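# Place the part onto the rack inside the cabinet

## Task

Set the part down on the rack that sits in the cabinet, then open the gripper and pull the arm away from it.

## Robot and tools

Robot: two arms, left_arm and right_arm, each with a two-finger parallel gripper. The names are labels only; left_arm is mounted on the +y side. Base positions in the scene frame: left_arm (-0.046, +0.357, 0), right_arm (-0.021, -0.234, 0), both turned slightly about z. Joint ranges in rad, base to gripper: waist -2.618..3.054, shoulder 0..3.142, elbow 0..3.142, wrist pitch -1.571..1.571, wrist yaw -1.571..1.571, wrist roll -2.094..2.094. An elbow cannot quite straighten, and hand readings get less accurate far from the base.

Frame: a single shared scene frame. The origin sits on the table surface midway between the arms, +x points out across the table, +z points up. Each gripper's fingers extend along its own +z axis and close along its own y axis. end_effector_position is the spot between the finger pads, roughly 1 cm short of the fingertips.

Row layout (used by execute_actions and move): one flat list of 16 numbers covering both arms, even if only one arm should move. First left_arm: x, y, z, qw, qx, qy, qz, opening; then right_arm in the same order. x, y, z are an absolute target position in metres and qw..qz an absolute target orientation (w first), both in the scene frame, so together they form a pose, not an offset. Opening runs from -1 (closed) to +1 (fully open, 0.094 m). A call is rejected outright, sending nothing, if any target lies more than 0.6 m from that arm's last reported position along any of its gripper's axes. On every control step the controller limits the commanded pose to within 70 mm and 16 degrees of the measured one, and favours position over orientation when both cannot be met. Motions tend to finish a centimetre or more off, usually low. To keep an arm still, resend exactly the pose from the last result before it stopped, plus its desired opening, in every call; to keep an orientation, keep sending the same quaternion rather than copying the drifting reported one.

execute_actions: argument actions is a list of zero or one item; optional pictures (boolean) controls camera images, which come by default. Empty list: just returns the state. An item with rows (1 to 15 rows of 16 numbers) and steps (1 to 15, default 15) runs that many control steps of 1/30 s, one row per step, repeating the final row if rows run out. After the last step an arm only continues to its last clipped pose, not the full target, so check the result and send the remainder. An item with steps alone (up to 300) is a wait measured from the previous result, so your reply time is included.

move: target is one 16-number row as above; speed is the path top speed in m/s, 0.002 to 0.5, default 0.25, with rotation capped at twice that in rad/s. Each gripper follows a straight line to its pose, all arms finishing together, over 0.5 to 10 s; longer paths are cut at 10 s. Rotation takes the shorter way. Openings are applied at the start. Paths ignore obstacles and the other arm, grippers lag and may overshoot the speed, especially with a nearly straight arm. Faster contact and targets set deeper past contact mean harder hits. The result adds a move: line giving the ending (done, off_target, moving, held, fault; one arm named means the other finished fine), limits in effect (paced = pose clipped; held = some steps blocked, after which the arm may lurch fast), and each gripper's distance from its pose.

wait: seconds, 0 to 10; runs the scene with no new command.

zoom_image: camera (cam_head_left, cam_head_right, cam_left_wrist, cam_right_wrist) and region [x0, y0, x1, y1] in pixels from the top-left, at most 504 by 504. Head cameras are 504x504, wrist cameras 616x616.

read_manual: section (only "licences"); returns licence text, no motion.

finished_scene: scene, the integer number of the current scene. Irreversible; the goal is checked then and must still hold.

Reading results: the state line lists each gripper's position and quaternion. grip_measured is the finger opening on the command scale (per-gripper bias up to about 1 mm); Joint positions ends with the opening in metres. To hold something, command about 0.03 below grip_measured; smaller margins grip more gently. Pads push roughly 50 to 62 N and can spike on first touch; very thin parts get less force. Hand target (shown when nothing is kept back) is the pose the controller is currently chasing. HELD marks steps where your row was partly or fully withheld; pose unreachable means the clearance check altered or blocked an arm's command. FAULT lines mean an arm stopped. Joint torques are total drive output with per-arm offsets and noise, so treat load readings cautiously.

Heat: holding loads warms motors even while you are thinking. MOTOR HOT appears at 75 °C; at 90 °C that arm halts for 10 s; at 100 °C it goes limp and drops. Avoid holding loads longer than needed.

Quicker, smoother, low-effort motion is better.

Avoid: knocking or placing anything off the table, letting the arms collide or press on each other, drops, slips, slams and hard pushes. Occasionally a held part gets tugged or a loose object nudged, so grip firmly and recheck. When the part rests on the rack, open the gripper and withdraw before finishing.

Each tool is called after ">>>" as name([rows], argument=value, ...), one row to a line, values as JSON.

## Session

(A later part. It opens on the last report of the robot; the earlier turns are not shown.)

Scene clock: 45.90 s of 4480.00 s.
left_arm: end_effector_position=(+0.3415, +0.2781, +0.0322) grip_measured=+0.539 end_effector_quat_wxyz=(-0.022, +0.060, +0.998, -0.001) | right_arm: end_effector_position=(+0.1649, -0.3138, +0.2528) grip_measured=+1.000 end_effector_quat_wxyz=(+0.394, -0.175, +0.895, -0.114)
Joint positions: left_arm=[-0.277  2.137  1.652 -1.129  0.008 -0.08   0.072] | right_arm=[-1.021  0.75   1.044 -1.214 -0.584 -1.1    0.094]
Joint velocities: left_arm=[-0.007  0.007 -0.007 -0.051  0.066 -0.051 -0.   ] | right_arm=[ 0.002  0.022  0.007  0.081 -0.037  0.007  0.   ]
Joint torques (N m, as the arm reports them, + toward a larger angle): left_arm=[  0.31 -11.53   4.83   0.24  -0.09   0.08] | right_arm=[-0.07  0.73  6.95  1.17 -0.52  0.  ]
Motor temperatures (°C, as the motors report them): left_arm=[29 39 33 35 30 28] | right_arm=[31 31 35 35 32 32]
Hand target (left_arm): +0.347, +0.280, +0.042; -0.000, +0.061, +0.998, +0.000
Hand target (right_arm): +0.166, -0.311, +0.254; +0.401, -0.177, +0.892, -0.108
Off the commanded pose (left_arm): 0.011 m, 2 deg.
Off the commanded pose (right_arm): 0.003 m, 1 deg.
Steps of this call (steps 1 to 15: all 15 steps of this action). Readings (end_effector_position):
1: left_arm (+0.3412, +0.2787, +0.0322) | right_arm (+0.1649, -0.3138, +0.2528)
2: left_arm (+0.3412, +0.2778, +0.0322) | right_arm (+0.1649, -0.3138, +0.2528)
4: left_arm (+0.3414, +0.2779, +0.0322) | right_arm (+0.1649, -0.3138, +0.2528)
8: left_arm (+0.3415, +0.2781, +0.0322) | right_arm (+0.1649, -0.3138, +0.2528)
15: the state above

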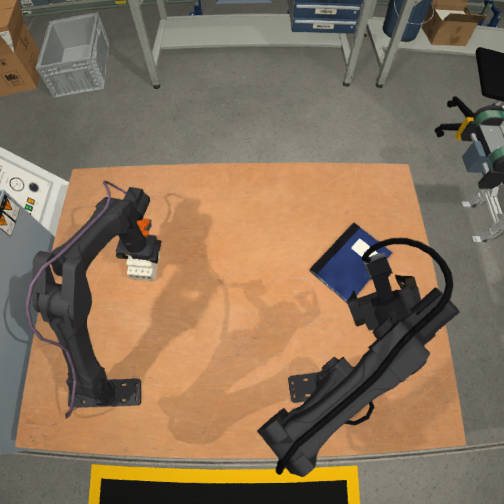

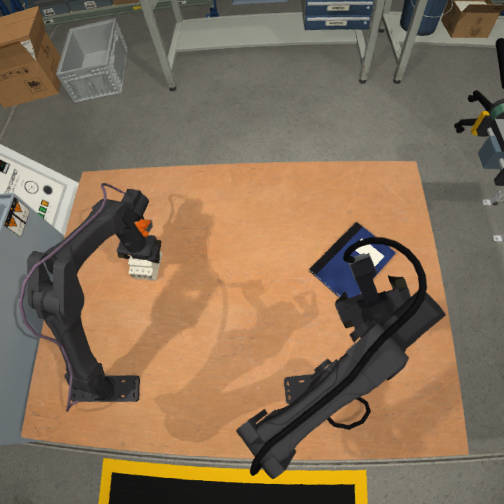

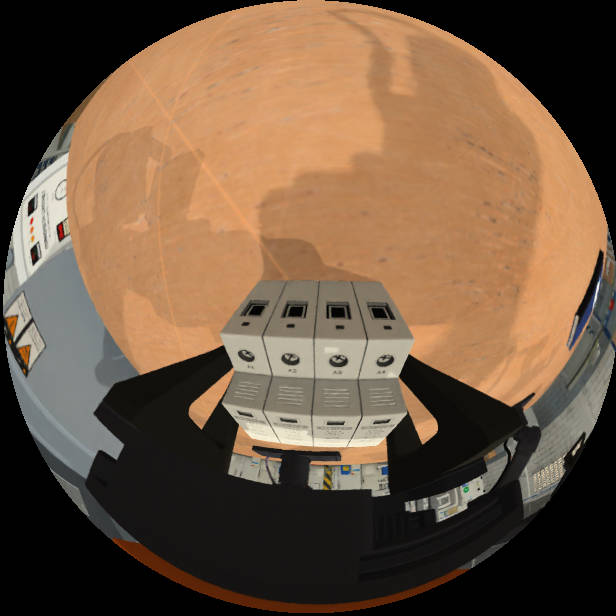

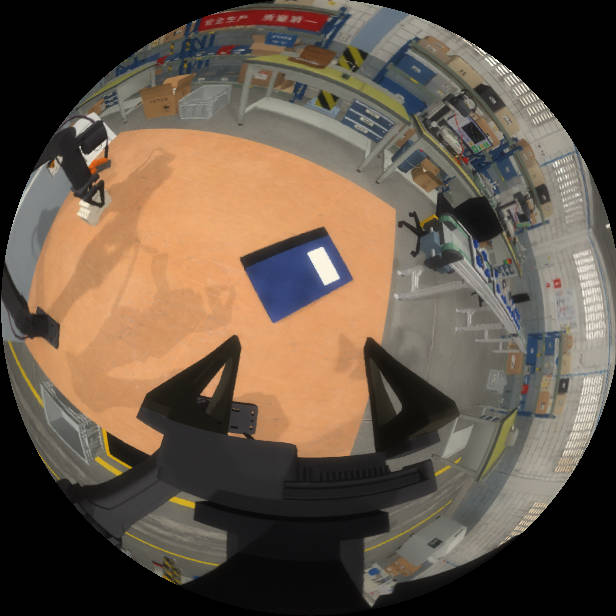

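>>> move(target=[0.25,0.36,0.33,0.13,-0.38,0.91,0.05,0.50,0.1664,-0.3113,0.2542,0.401,-0.177,0.892,-0.108,1], speed=0.2)

>>> move(target=[0.03,0.66,0.40,0.183,-0.683,0.683,0.183,0.50,0.1664,-0.3113,0.2542,0.401,-0.177,0.892,-0.108,1], speed=0.2)

Scene clock: 53.40 s of 4480.00 s.
left_arm: end_effector_position=(+0.2507, +0.3506, +0.3097) grip_measured=+0.538 end_effector_quat_wxyz=(+0.224, -0.344, +0.912, -0.011) | right_arm: end_effector_position=(+0.1649, -0.3138, +0.2528) grip_measured=+1.000 end_effector_quat_wxyz=(+0.394, -0.175, +0.895, -0.114)
Joint positions: left_arm=[-0.218  1.479  1.89  -1.568 -0.193 -0.823  0.072] | right_arm=[-1.021  0.75   1.044 -1.214 -0.584 -1.1    0.094]
Joint velocities: left_arm=[-0.002  0.012 -0.007 -0.007 -0.051 -0.037  0.   ] | right_arm=[ 0.002 -0.007 -0.012 -0.051  0.022 -0.066  0.   ]
Joint torques (N m, as the arm reports them, + toward a larger angle): left_arm=[ 0.72 -5.99  7.75  0.78 -0.38 -0.05] | right_arm=[-0.03  0.72  6.92  1.18 -0.53 -0.01]
Motor temperatures (°C, as the motors report them): left_arm=[29 40 34 35 30 28] | right_arm=[31 31 35 35 32 32]
Hand target (left_arm): +0.247, +0.359, +0.331; +0.260, -0.358, +0.897, -0.015
Hand target (right_arm): +0.166, -0.311, +0.254; +0.401, -0.177, +0.892, -0.108
Off the commanded pose (left_arm): 0.022 m, 14 deg.
Off the commanded pose (right_arm): 0.003 m, 1 deg.
joint sent to its limit (left arm) — the command would take joint 4 (wrist pitch) past its lower limit, so that joint was sent only as far as its limit.
After step 90, 1.67 s passed at rest.
move: off_target (left_arm)

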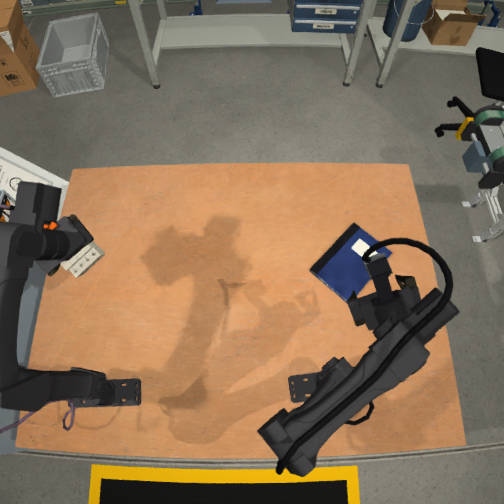

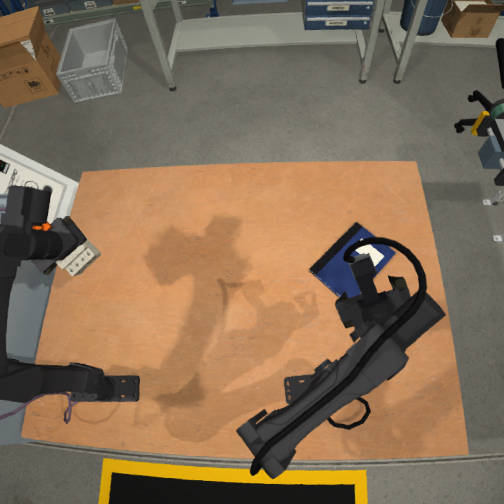

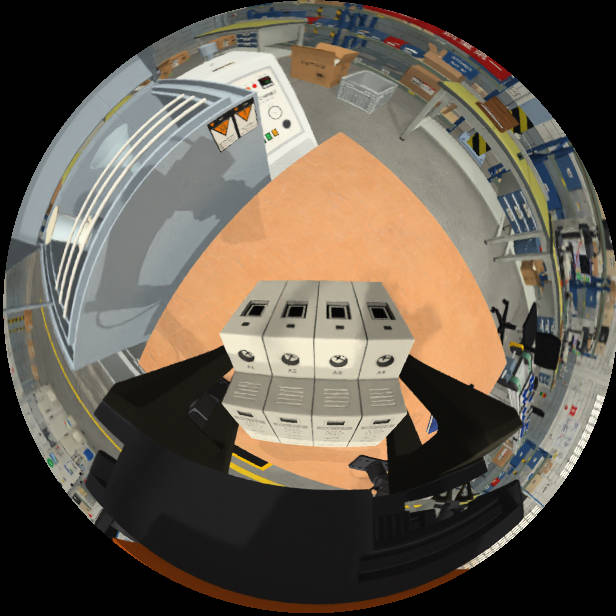

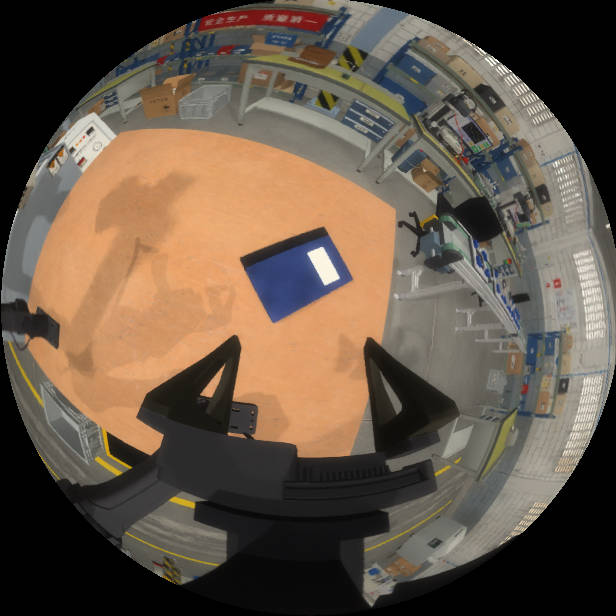

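Scene clock: 56.13 s of 4480.00 s.
left_arm: end_effector_position=(+0.0307, +0.6652, +0.3787) grip_measured=+0.538 end_effector_quat_wxyz=(+0.244, -0.663, +0.675, +0.210) | right_arm: end_effector_position=(+0.1649, -0.3138, +0.2528) grip_measured=+1.000 end_effector_quat_wxyz=(+0.394, -0.175, +0.895, -0.114)
Joint positions: left_arm=[ 1.163  1.524  2.161 -1.567 -0.15  -0.264  0.072] | right_arm=[-1.021  0.75   1.044 -1.214 -0.584 -1.1    0.094]
Joint velocities: left_arm=[-0.002  0.012 -0.002  0.066  0.007  0.022  0.   ] | right_arm=[ 0.002 -0.017  0.017  0.007 -0.007 -0.022  0.   ]
Joint torques (N m, as the arm reports them, + toward a larger angle): left_arm=[ 0.54 -4.95  7.67  1.09 -0.2   0.09] | right_arm=[-0.06  0.82  6.96  1.19 -0.52 -0.01]
Motor temperatures (°C, as the motors report them): left_arm=[29 40 34 35 30 28] | right_arm=[31 31 35 35 32 32]
Hand target (left_arm): +0.025, +0.661, +0.399; -0.266, +0.657, -0.666, -0.231
Hand target (right_arm): +0.166, -0.311, +0.254; +0.401, -0.177, +0.892, -0.108
Off the commanded pose (left_arm): 0.022 m, 8 deg.
Off the commanded pose (right_arm): 0.003 m, 1 deg.
joint sent to its limit (left arm) — the command would take joint 4 (wrist pitch) past its lower limit, so that joint was sent only as far as its limit.
move: off_target (left_arm)

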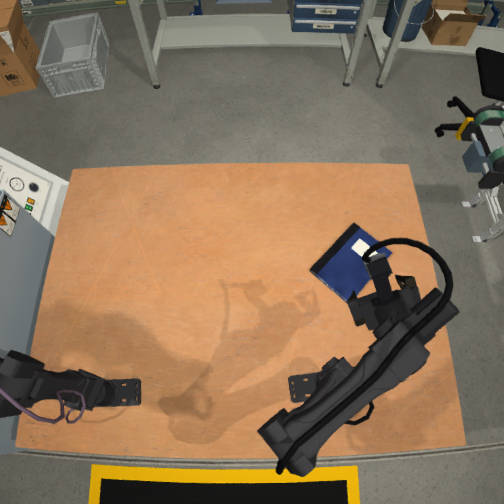

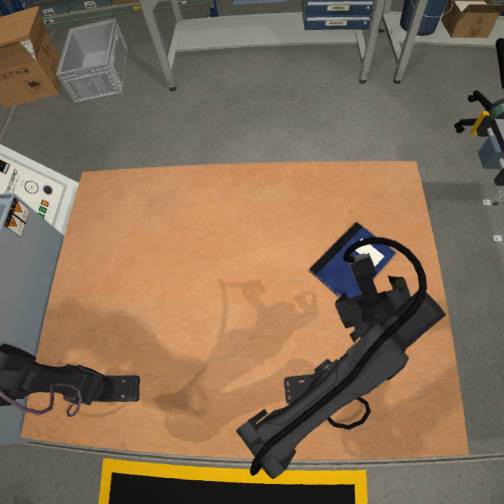

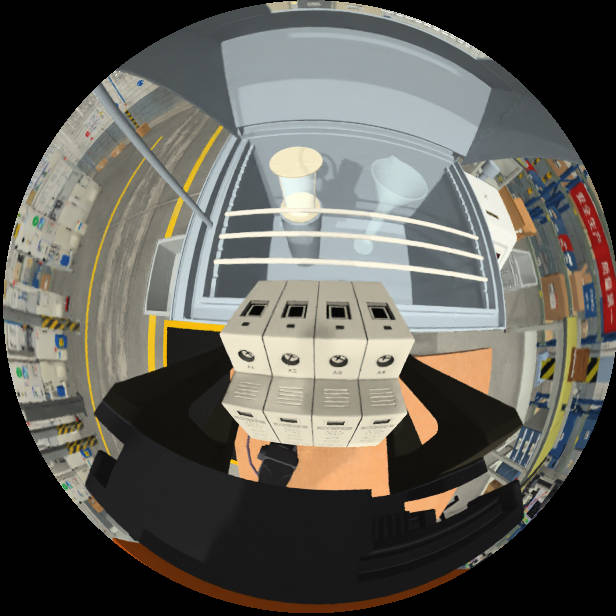

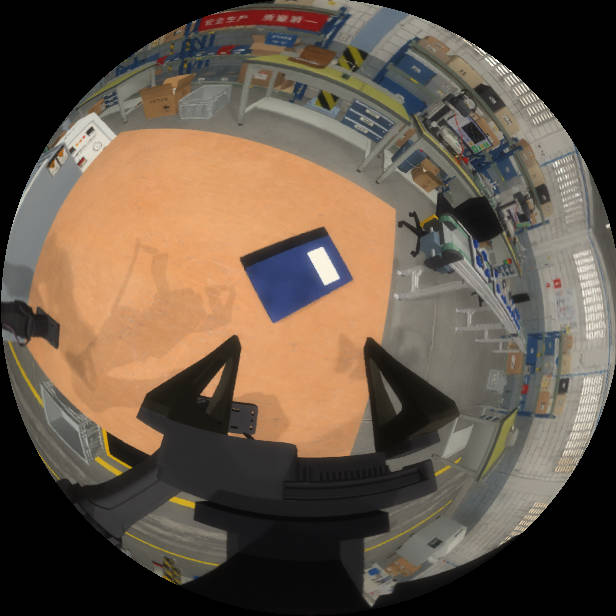

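>>> move(target=[0.28,0.37,0.22,0.05,0,1,0,0.50,0.1664,-0.3113,0.2542,0.401,-0.177,0.892,-0.108,1], speed=0.25)

>>> move(target=[0.30,0.37,0.048,0,0,1,0,0.50,0.1664,-0.3113,0.2542,0.401,-0.177,0.892,-0.108,1], speed=0.08)

Scene clock: 65.17 s of 4480.00 s.
left_arm: end_effector_position=(+0.2790, +0.3725, +0.1985) grip_measured=+0.539 end_effector_quat_wxyz=(+0.021, -0.011, +1.000, -0.002) | right_arm: end_effector_position=(+0.1649, -0.3138, +0.2528) grip_measured=+1.000 end_effector_quat_wxyz=(+0.394, -0.175, +0.895, -0.114)
Joint positions: left_arm=[-0.029  1.773  1.812 -1.569  0.006  0.025  0.072] | right_arm=[-1.021  0.75   1.044 -1.214 -0.584 -1.1    0.094]
Joint velocities: left_arm=[-0.002 -0.017  0.002 -0.066  0.007 -0.007  0.   ] | right_arm=[-0.002 -0.002  0.002 -0.037  0.022  0.007  0.   ]
Joint torques (N m, as the arm reports them, + toward a larger angle): left_arm=[-0.38 -8.37  8.39  0.18  0.05  0.09] | right_arm=[-0.01  0.85  6.96  1.19 -0.54  0.  ]
Motor temperatures (°C, as the motors report them): left_arm=[29 38 34 35 30 28] | right_arm=[31 31 35 35 32 32]
Hand target (left_arm): +0.285, +0.369, +0.219; +0.057, -0.002, +0.998, -0.005
Hand target (right_arm): +0.166, -0.311, +0.254; +0.401, -0.177, +0.892, -0.108
Off the commanded pose (left_arm): 0.022 m, 4 deg.
Off the commanded pose (right_arm): 0.003 m, 1 deg.
joint sent to its limit (left arm) — the command would take joint 4 (wrist pitch) past its lower limit, so that joint was sent only as far as its limit.
After step 90, 2.33 s passed at rest.
move: off_target (left_arm)

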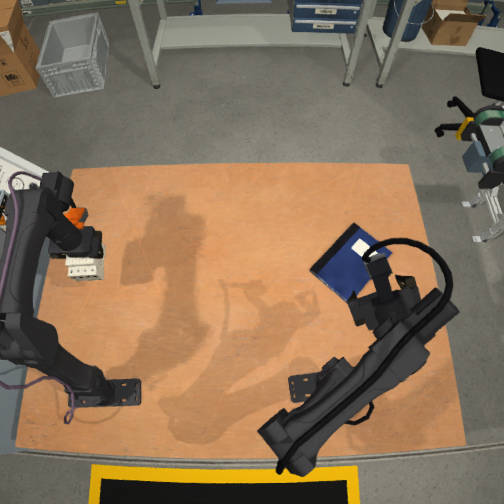

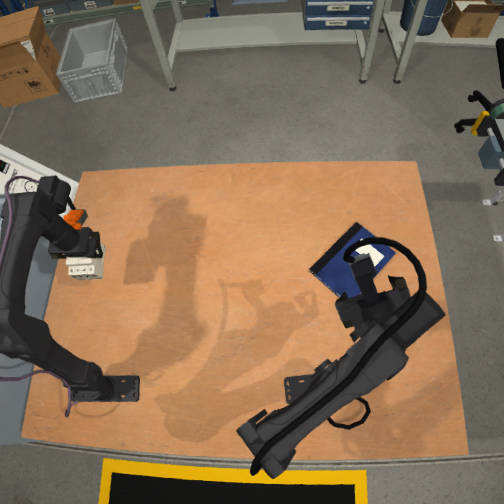

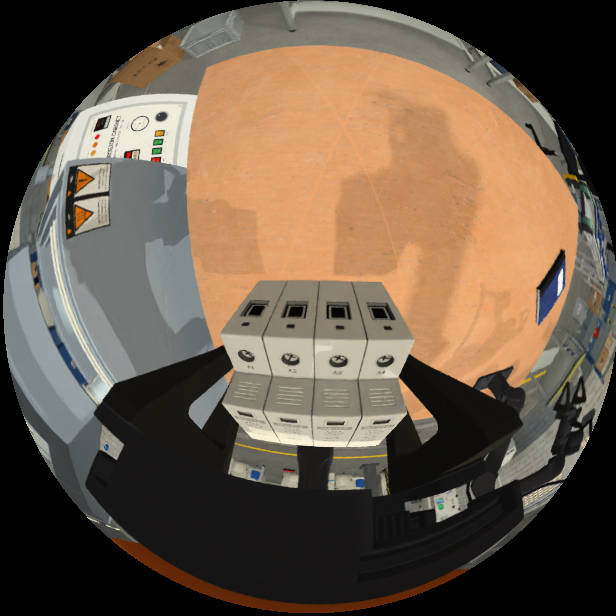

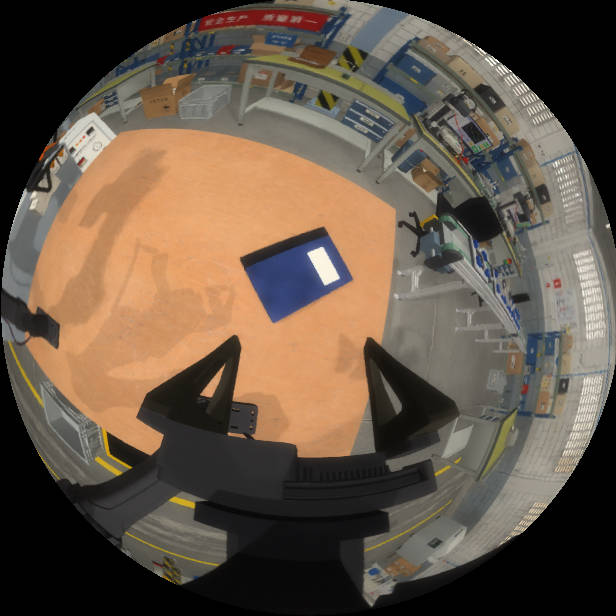

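Scene clock: 67.57 s of 4480.00 s.
left_arm: end_effector_position=(+0.2940, +0.3732, +0.0377) grip_measured=+0.539 end_effector_quat_wxyz=(-0.019, -0.011, +1.000, -0.004) | right_arm: end_effector_position=(+0.1649, -0.3138, +0.2528) grip_measured=+1.000 end_effector_quat_wxyz=(+0.394, -0.175, +0.895, -0.114)
Joint positions: left_arm=[-0.029  1.924  1.359 -1.045  0.006  0.025  0.072] | right_arm=[-1.021  0.75   1.044 -1.214 -0.584 -1.1    0.094]
Joint velocities: left_arm=[-0.002 -0.007 -0.012 -0.022 -0.007 -0.022 -0.001] | right_arm=[ 0.012  0.002 -0.007 -0.066  0.037 -0.022  0.   ]
Joint torques (N m, as the arm reports them, + toward a larger angle): left_arm=[-0.92 -9.29  5.84  0.12 -0.08  0.09] | right_arm=[-0.04  0.82  6.91  1.18 -0.52 -0.01]
Motor temperatures (°C, as the motors report them): left_arm=[29 38 34 35 30 28] | right_arm=[31 31 35 35 32 32]
Hand target (left_arm): +0.301, +0.370, +0.048; +0.000, -0.000, +1.000, -0.000
Hand target (right_arm): +0.166, -0.311, +0.254; +0.401, -0.177, +0.892, -0.108
Off the commanded pose (left_arm): 0.012 m, 3 deg.
Off the commanded pose (right_arm): 0.003 m, 1 deg.
move: off_target (left_arm)

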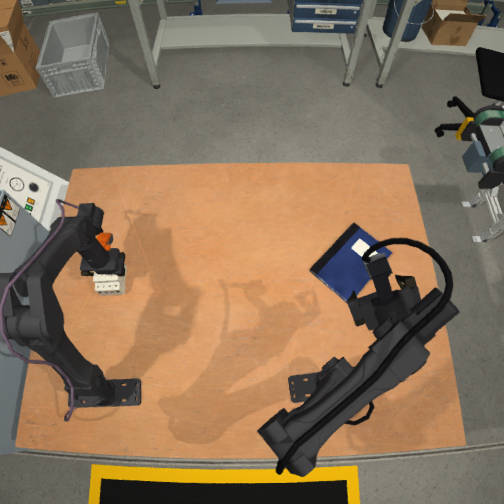

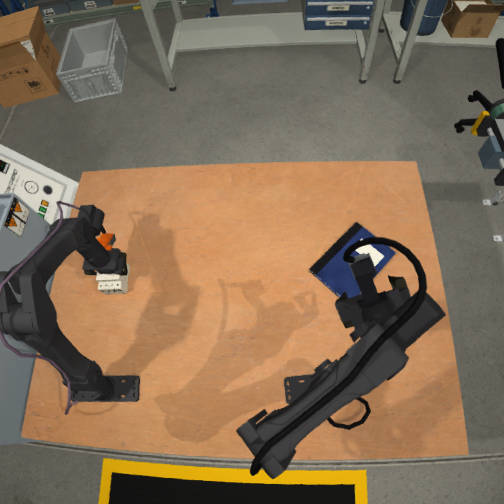

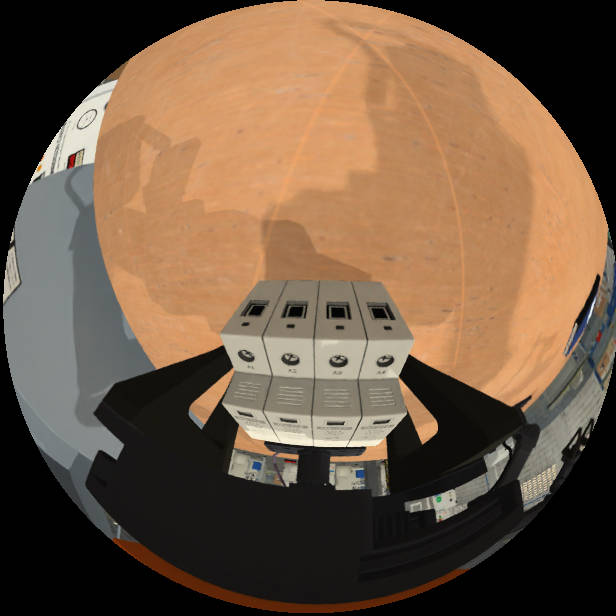

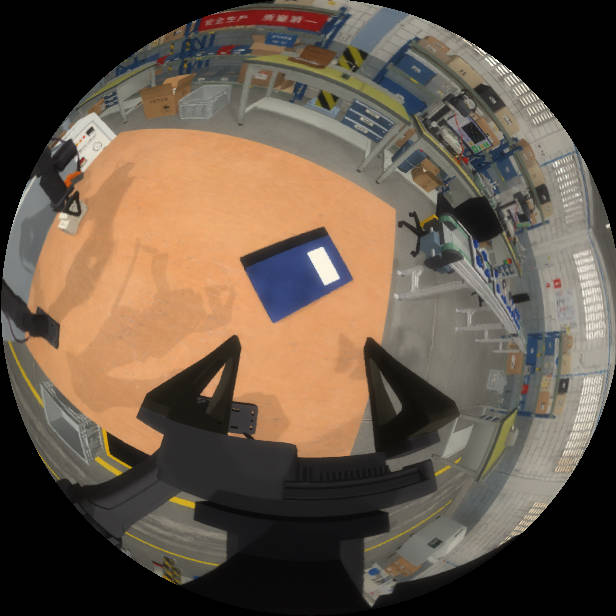

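Lower slightly, release, re-pitch to 45°.

>>> move(target=[0.30,0.37,0.042,0,0,1,0,0.50,0.1664,-0.3113,0.2542,0.401,-0.177,0.892,-0.108,1], speed=0.02)

>>> move(target=[0.30,0.37,0.046,0,0,1,0,1,0.1664,-0.3113,0.2542,0.401,-0.177,0.892,-0.108,1], speed=0.02)

>>> move(target=[0.29,0.37,0.055,0.383,0,0.924,0,1,0.1664,-0.3113,0.2542,0.401,-0.177,0.892,-0.108,1], speed=0.2)

Scene clock: 70.73 s of 4480.00 s.
left_arm: end_effector_position=(+0.2941, +0.3728, +0.0320) grip_measured=+0.539 end_effector_quat_wxyz=(-0.023, -0.010, +1.000, -0.002) | right_arm: end_effector_position=(+0.1649, -0.3139, +0.2528) grip_measured=+1.000 end_effector_quat_wxyz=(+0.394, -0.175, +0.895, -0.114)
Joint positions: left_arm=[-0.032  1.938  1.355 -1.035  0.003  0.025  0.072] | right_arm=[-1.021  0.75   1.044 -1.214 -0.584 -1.1    0.094]
Joint velocities: left_arm=[ 0.002 -0.002 -0.012 -0.037 -0.022 -0.066  0.   ] | right_arm=[-0.002 -0.017 -0.002  0.007 -0.022 -0.037  0.   ]
Joint torques (N m, as the arm reports them, + toward a larger angle): left_arm=[ -0.8  -10.16   4.88   0.18  -0.06   0.09] | right_arm=[ 0.    0.75  6.93  1.19 -0.52  0.  ]
Motor temperatures (°C, as the motors report them): left_arm=[29 39 34 35 30 28] | right_arm=[31 31 35 36 32 32]
Hand target (left_arm): +0.300, +0.370, +0.042; -0.000, +0.000, +1.000, -0.000
Hand target (right_arm): +0.166, -0.311, +0.254; +0.401, -0.177, +0.892, -0.108
Off the commanded pose (left_arm): 0.012 m, 3 deg.
Off the commanded pose (right_arm): 0.003 m, 1 deg.
move: off_target (left_arm)

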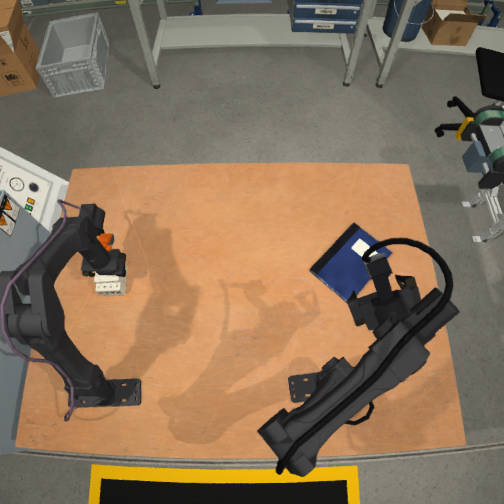

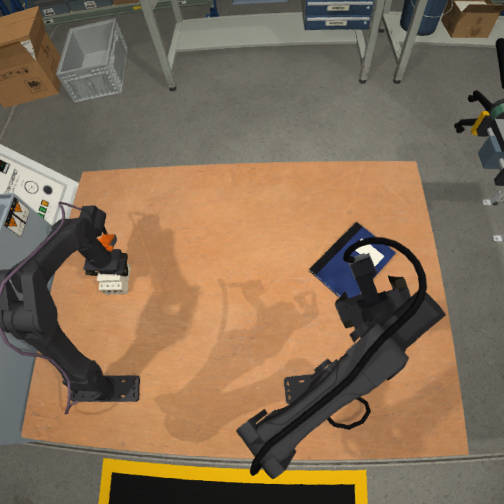

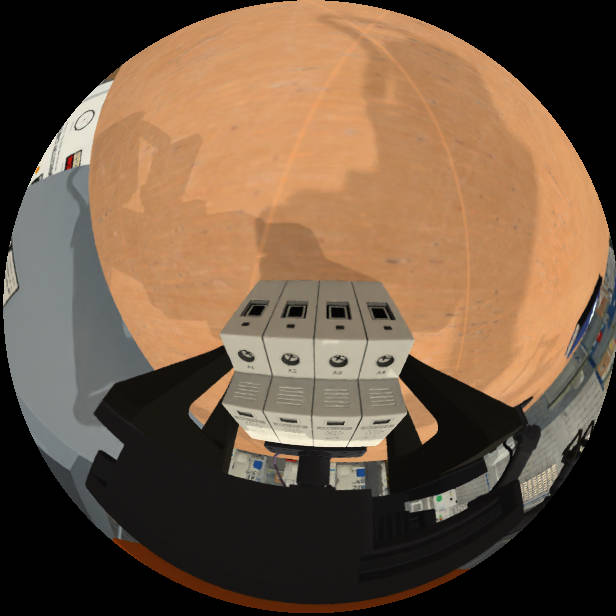

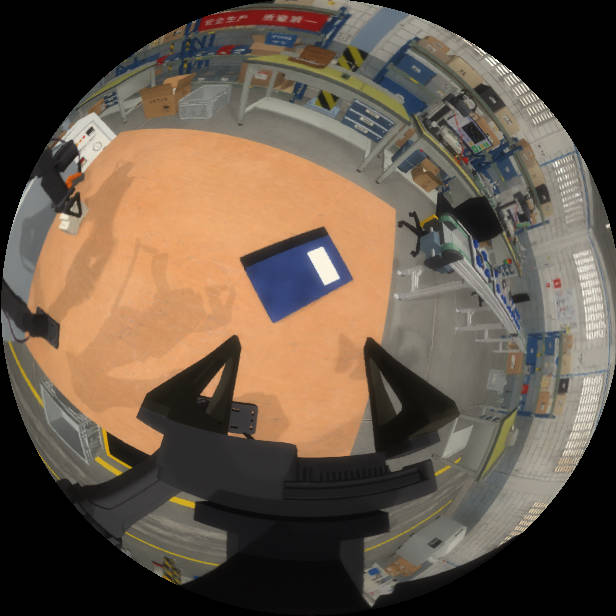

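Scene clock: 72.23 s of 4480.00 s.
left_arm: end_effector_position=(+0.2941, +0.3729, +0.0318) grip_measured=+1.000 end_effector_quat_wxyz=(-0.024, -0.009, +1.000, -0.002) | right_arm: end_effector_position=(+0.1649, -0.3139, +0.2528) grip_measured=+1.000 end_effector_quat_wxyz=(+0.394, -0.175, +0.895, -0.114)
Joint positions: left_arm=[-0.032  1.939  1.355 -1.034  0.003  0.026  0.094] | right_arm=[-1.021  0.75   1.044 -1.214 -0.584 -1.1    0.094]
Joint velocities: left_arm=[-0.002 -0.007  0.007 -0.007  0.066 -0.095  0.   ] | right_arm=[-0.007 -0.007  0.007  0.022  0.11   0.037  0.   ]
Joint torques (N m, as the arm reports them, + toward a larger angle): left_arm=[ -0.78 -10.58   5.52   0.07  -0.06   0.1 ] | right_arm=[ 0.    0.8   6.99  1.18 -0.52 -0.01]
Motor temperatures (°C, as the motors report them): left_arm=[29 39 34 35 30 28] | right_arm=[31 31 35 36 32 32]
Hand target (left_arm): +0.300, +0.370, +0.046; -0.000, +0.000, +1.000, +0.000
Hand target (right_arm): +0.166, -0.311, +0.254; +0.401, -0.177, +0.892, -0.108
Off the commanded pose (left_arm): 0.016 m, 3 deg.
Off the commanded pose (right_arm): 0.003 m, 1 deg.
move: off_target (left_arm)

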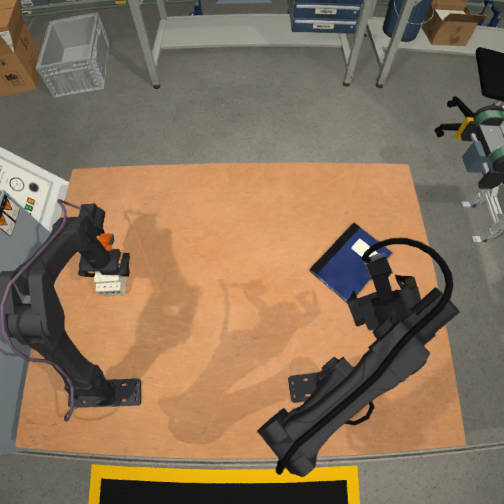

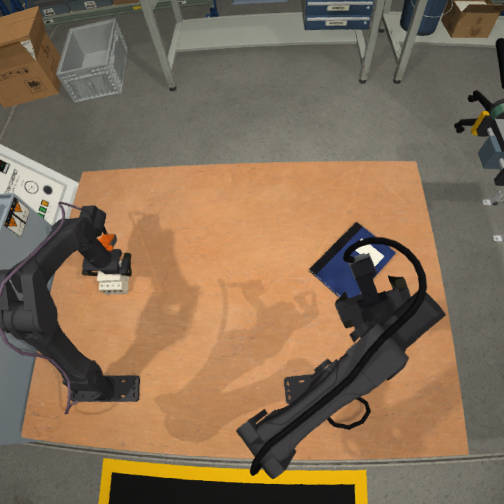

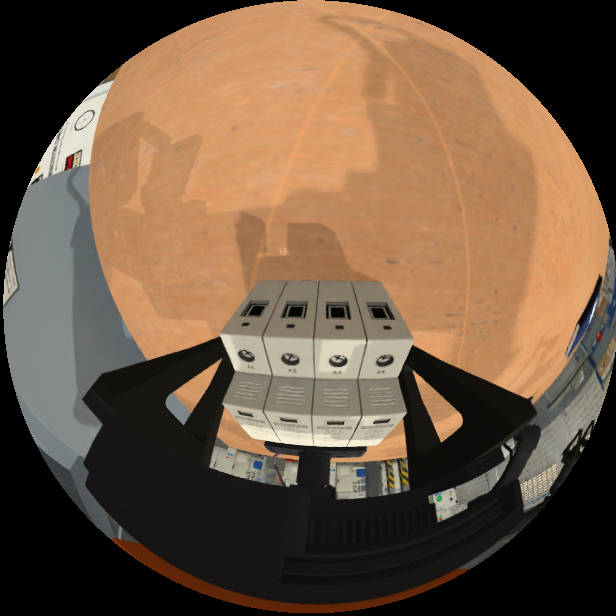

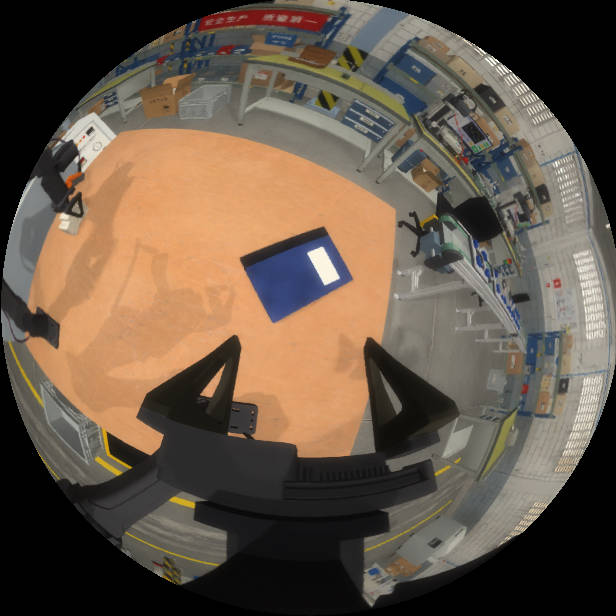

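Scene clock: 75.03 s of 4480.00 s.
left_arm: end_effector_position=(+0.2849, +0.3683, +0.0489) grip_measured=+1.000 end_effector_quat_wxyz=(+0.363, +0.001, +0.932, +0.002) | right_arm: end_effector_position=(+0.1650, -0.3138, +0.2528) grip_measured=+1.000 end_effector_quat_wxyz=(+0.394, -0.175, +0.895, -0.114)
Joint positions: left_arm=[-0.032  1.323  0.482  0.012  0.027  0.036  0.094] | right_arm=[-1.021  0.75   1.044 -1.214 -0.584 -1.1    0.094]
Joint velocities: left_arm=[-0.012  0.007  0.007  0.007 -0.022 -0.022  0.   ] | right_arm=[ 0.002  0.002  0.007  0.007  0.007 -0.007  0.   ]
Joint torques (N m, as the arm reports them, + toward a larger angle): left_arm=[ 0.71 -4.63  5.31  1.48  0.08  0.1 ] | right_arm=[-0.04  0.81  6.93  1.19 -0.52  0.01]
Motor temperatures (°C, as the motors report them): left_arm=[29 39 34 35 30 28] | right_arm=[31 31 35 36 32 32]
Hand target (left_arm): +0.290, +0.370, +0.058; +0.383, +0.003, +0.924, +0.003
Hand target (right_arm): +0.166, -0.311, +0.254; +0.401, -0.177, +0.892, -0.108
Off the commanded pose (left_arm): 0.008 m, 2 deg.
Off the commanded pose (right_arm): 0.003 m, 1 deg.
move: done

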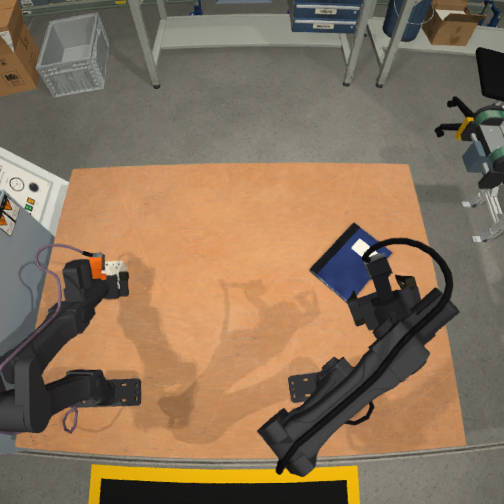

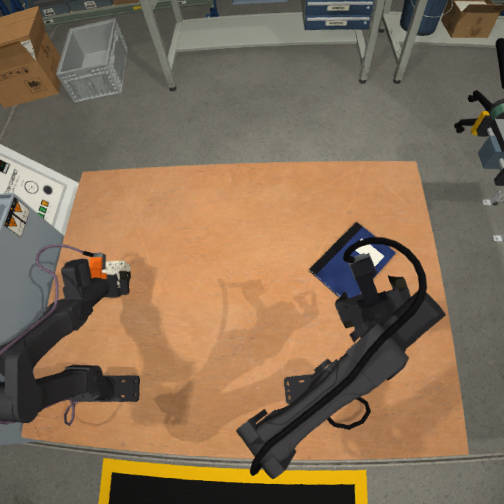

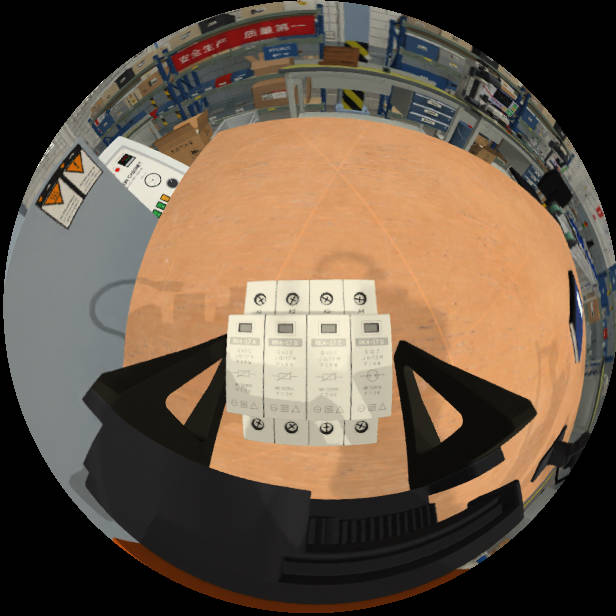

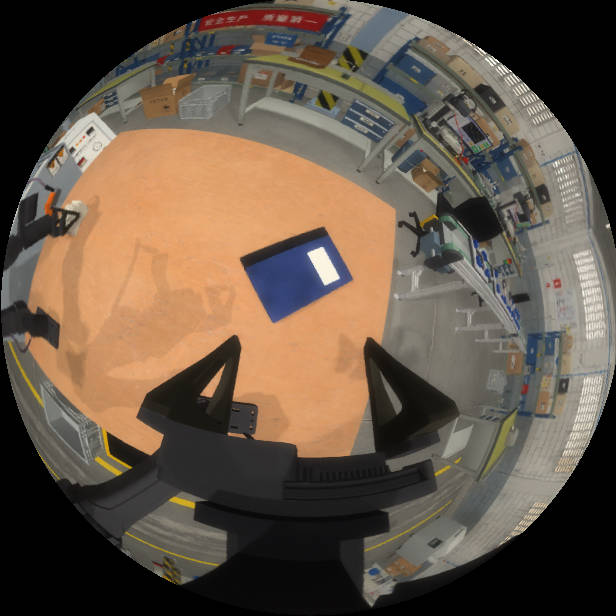

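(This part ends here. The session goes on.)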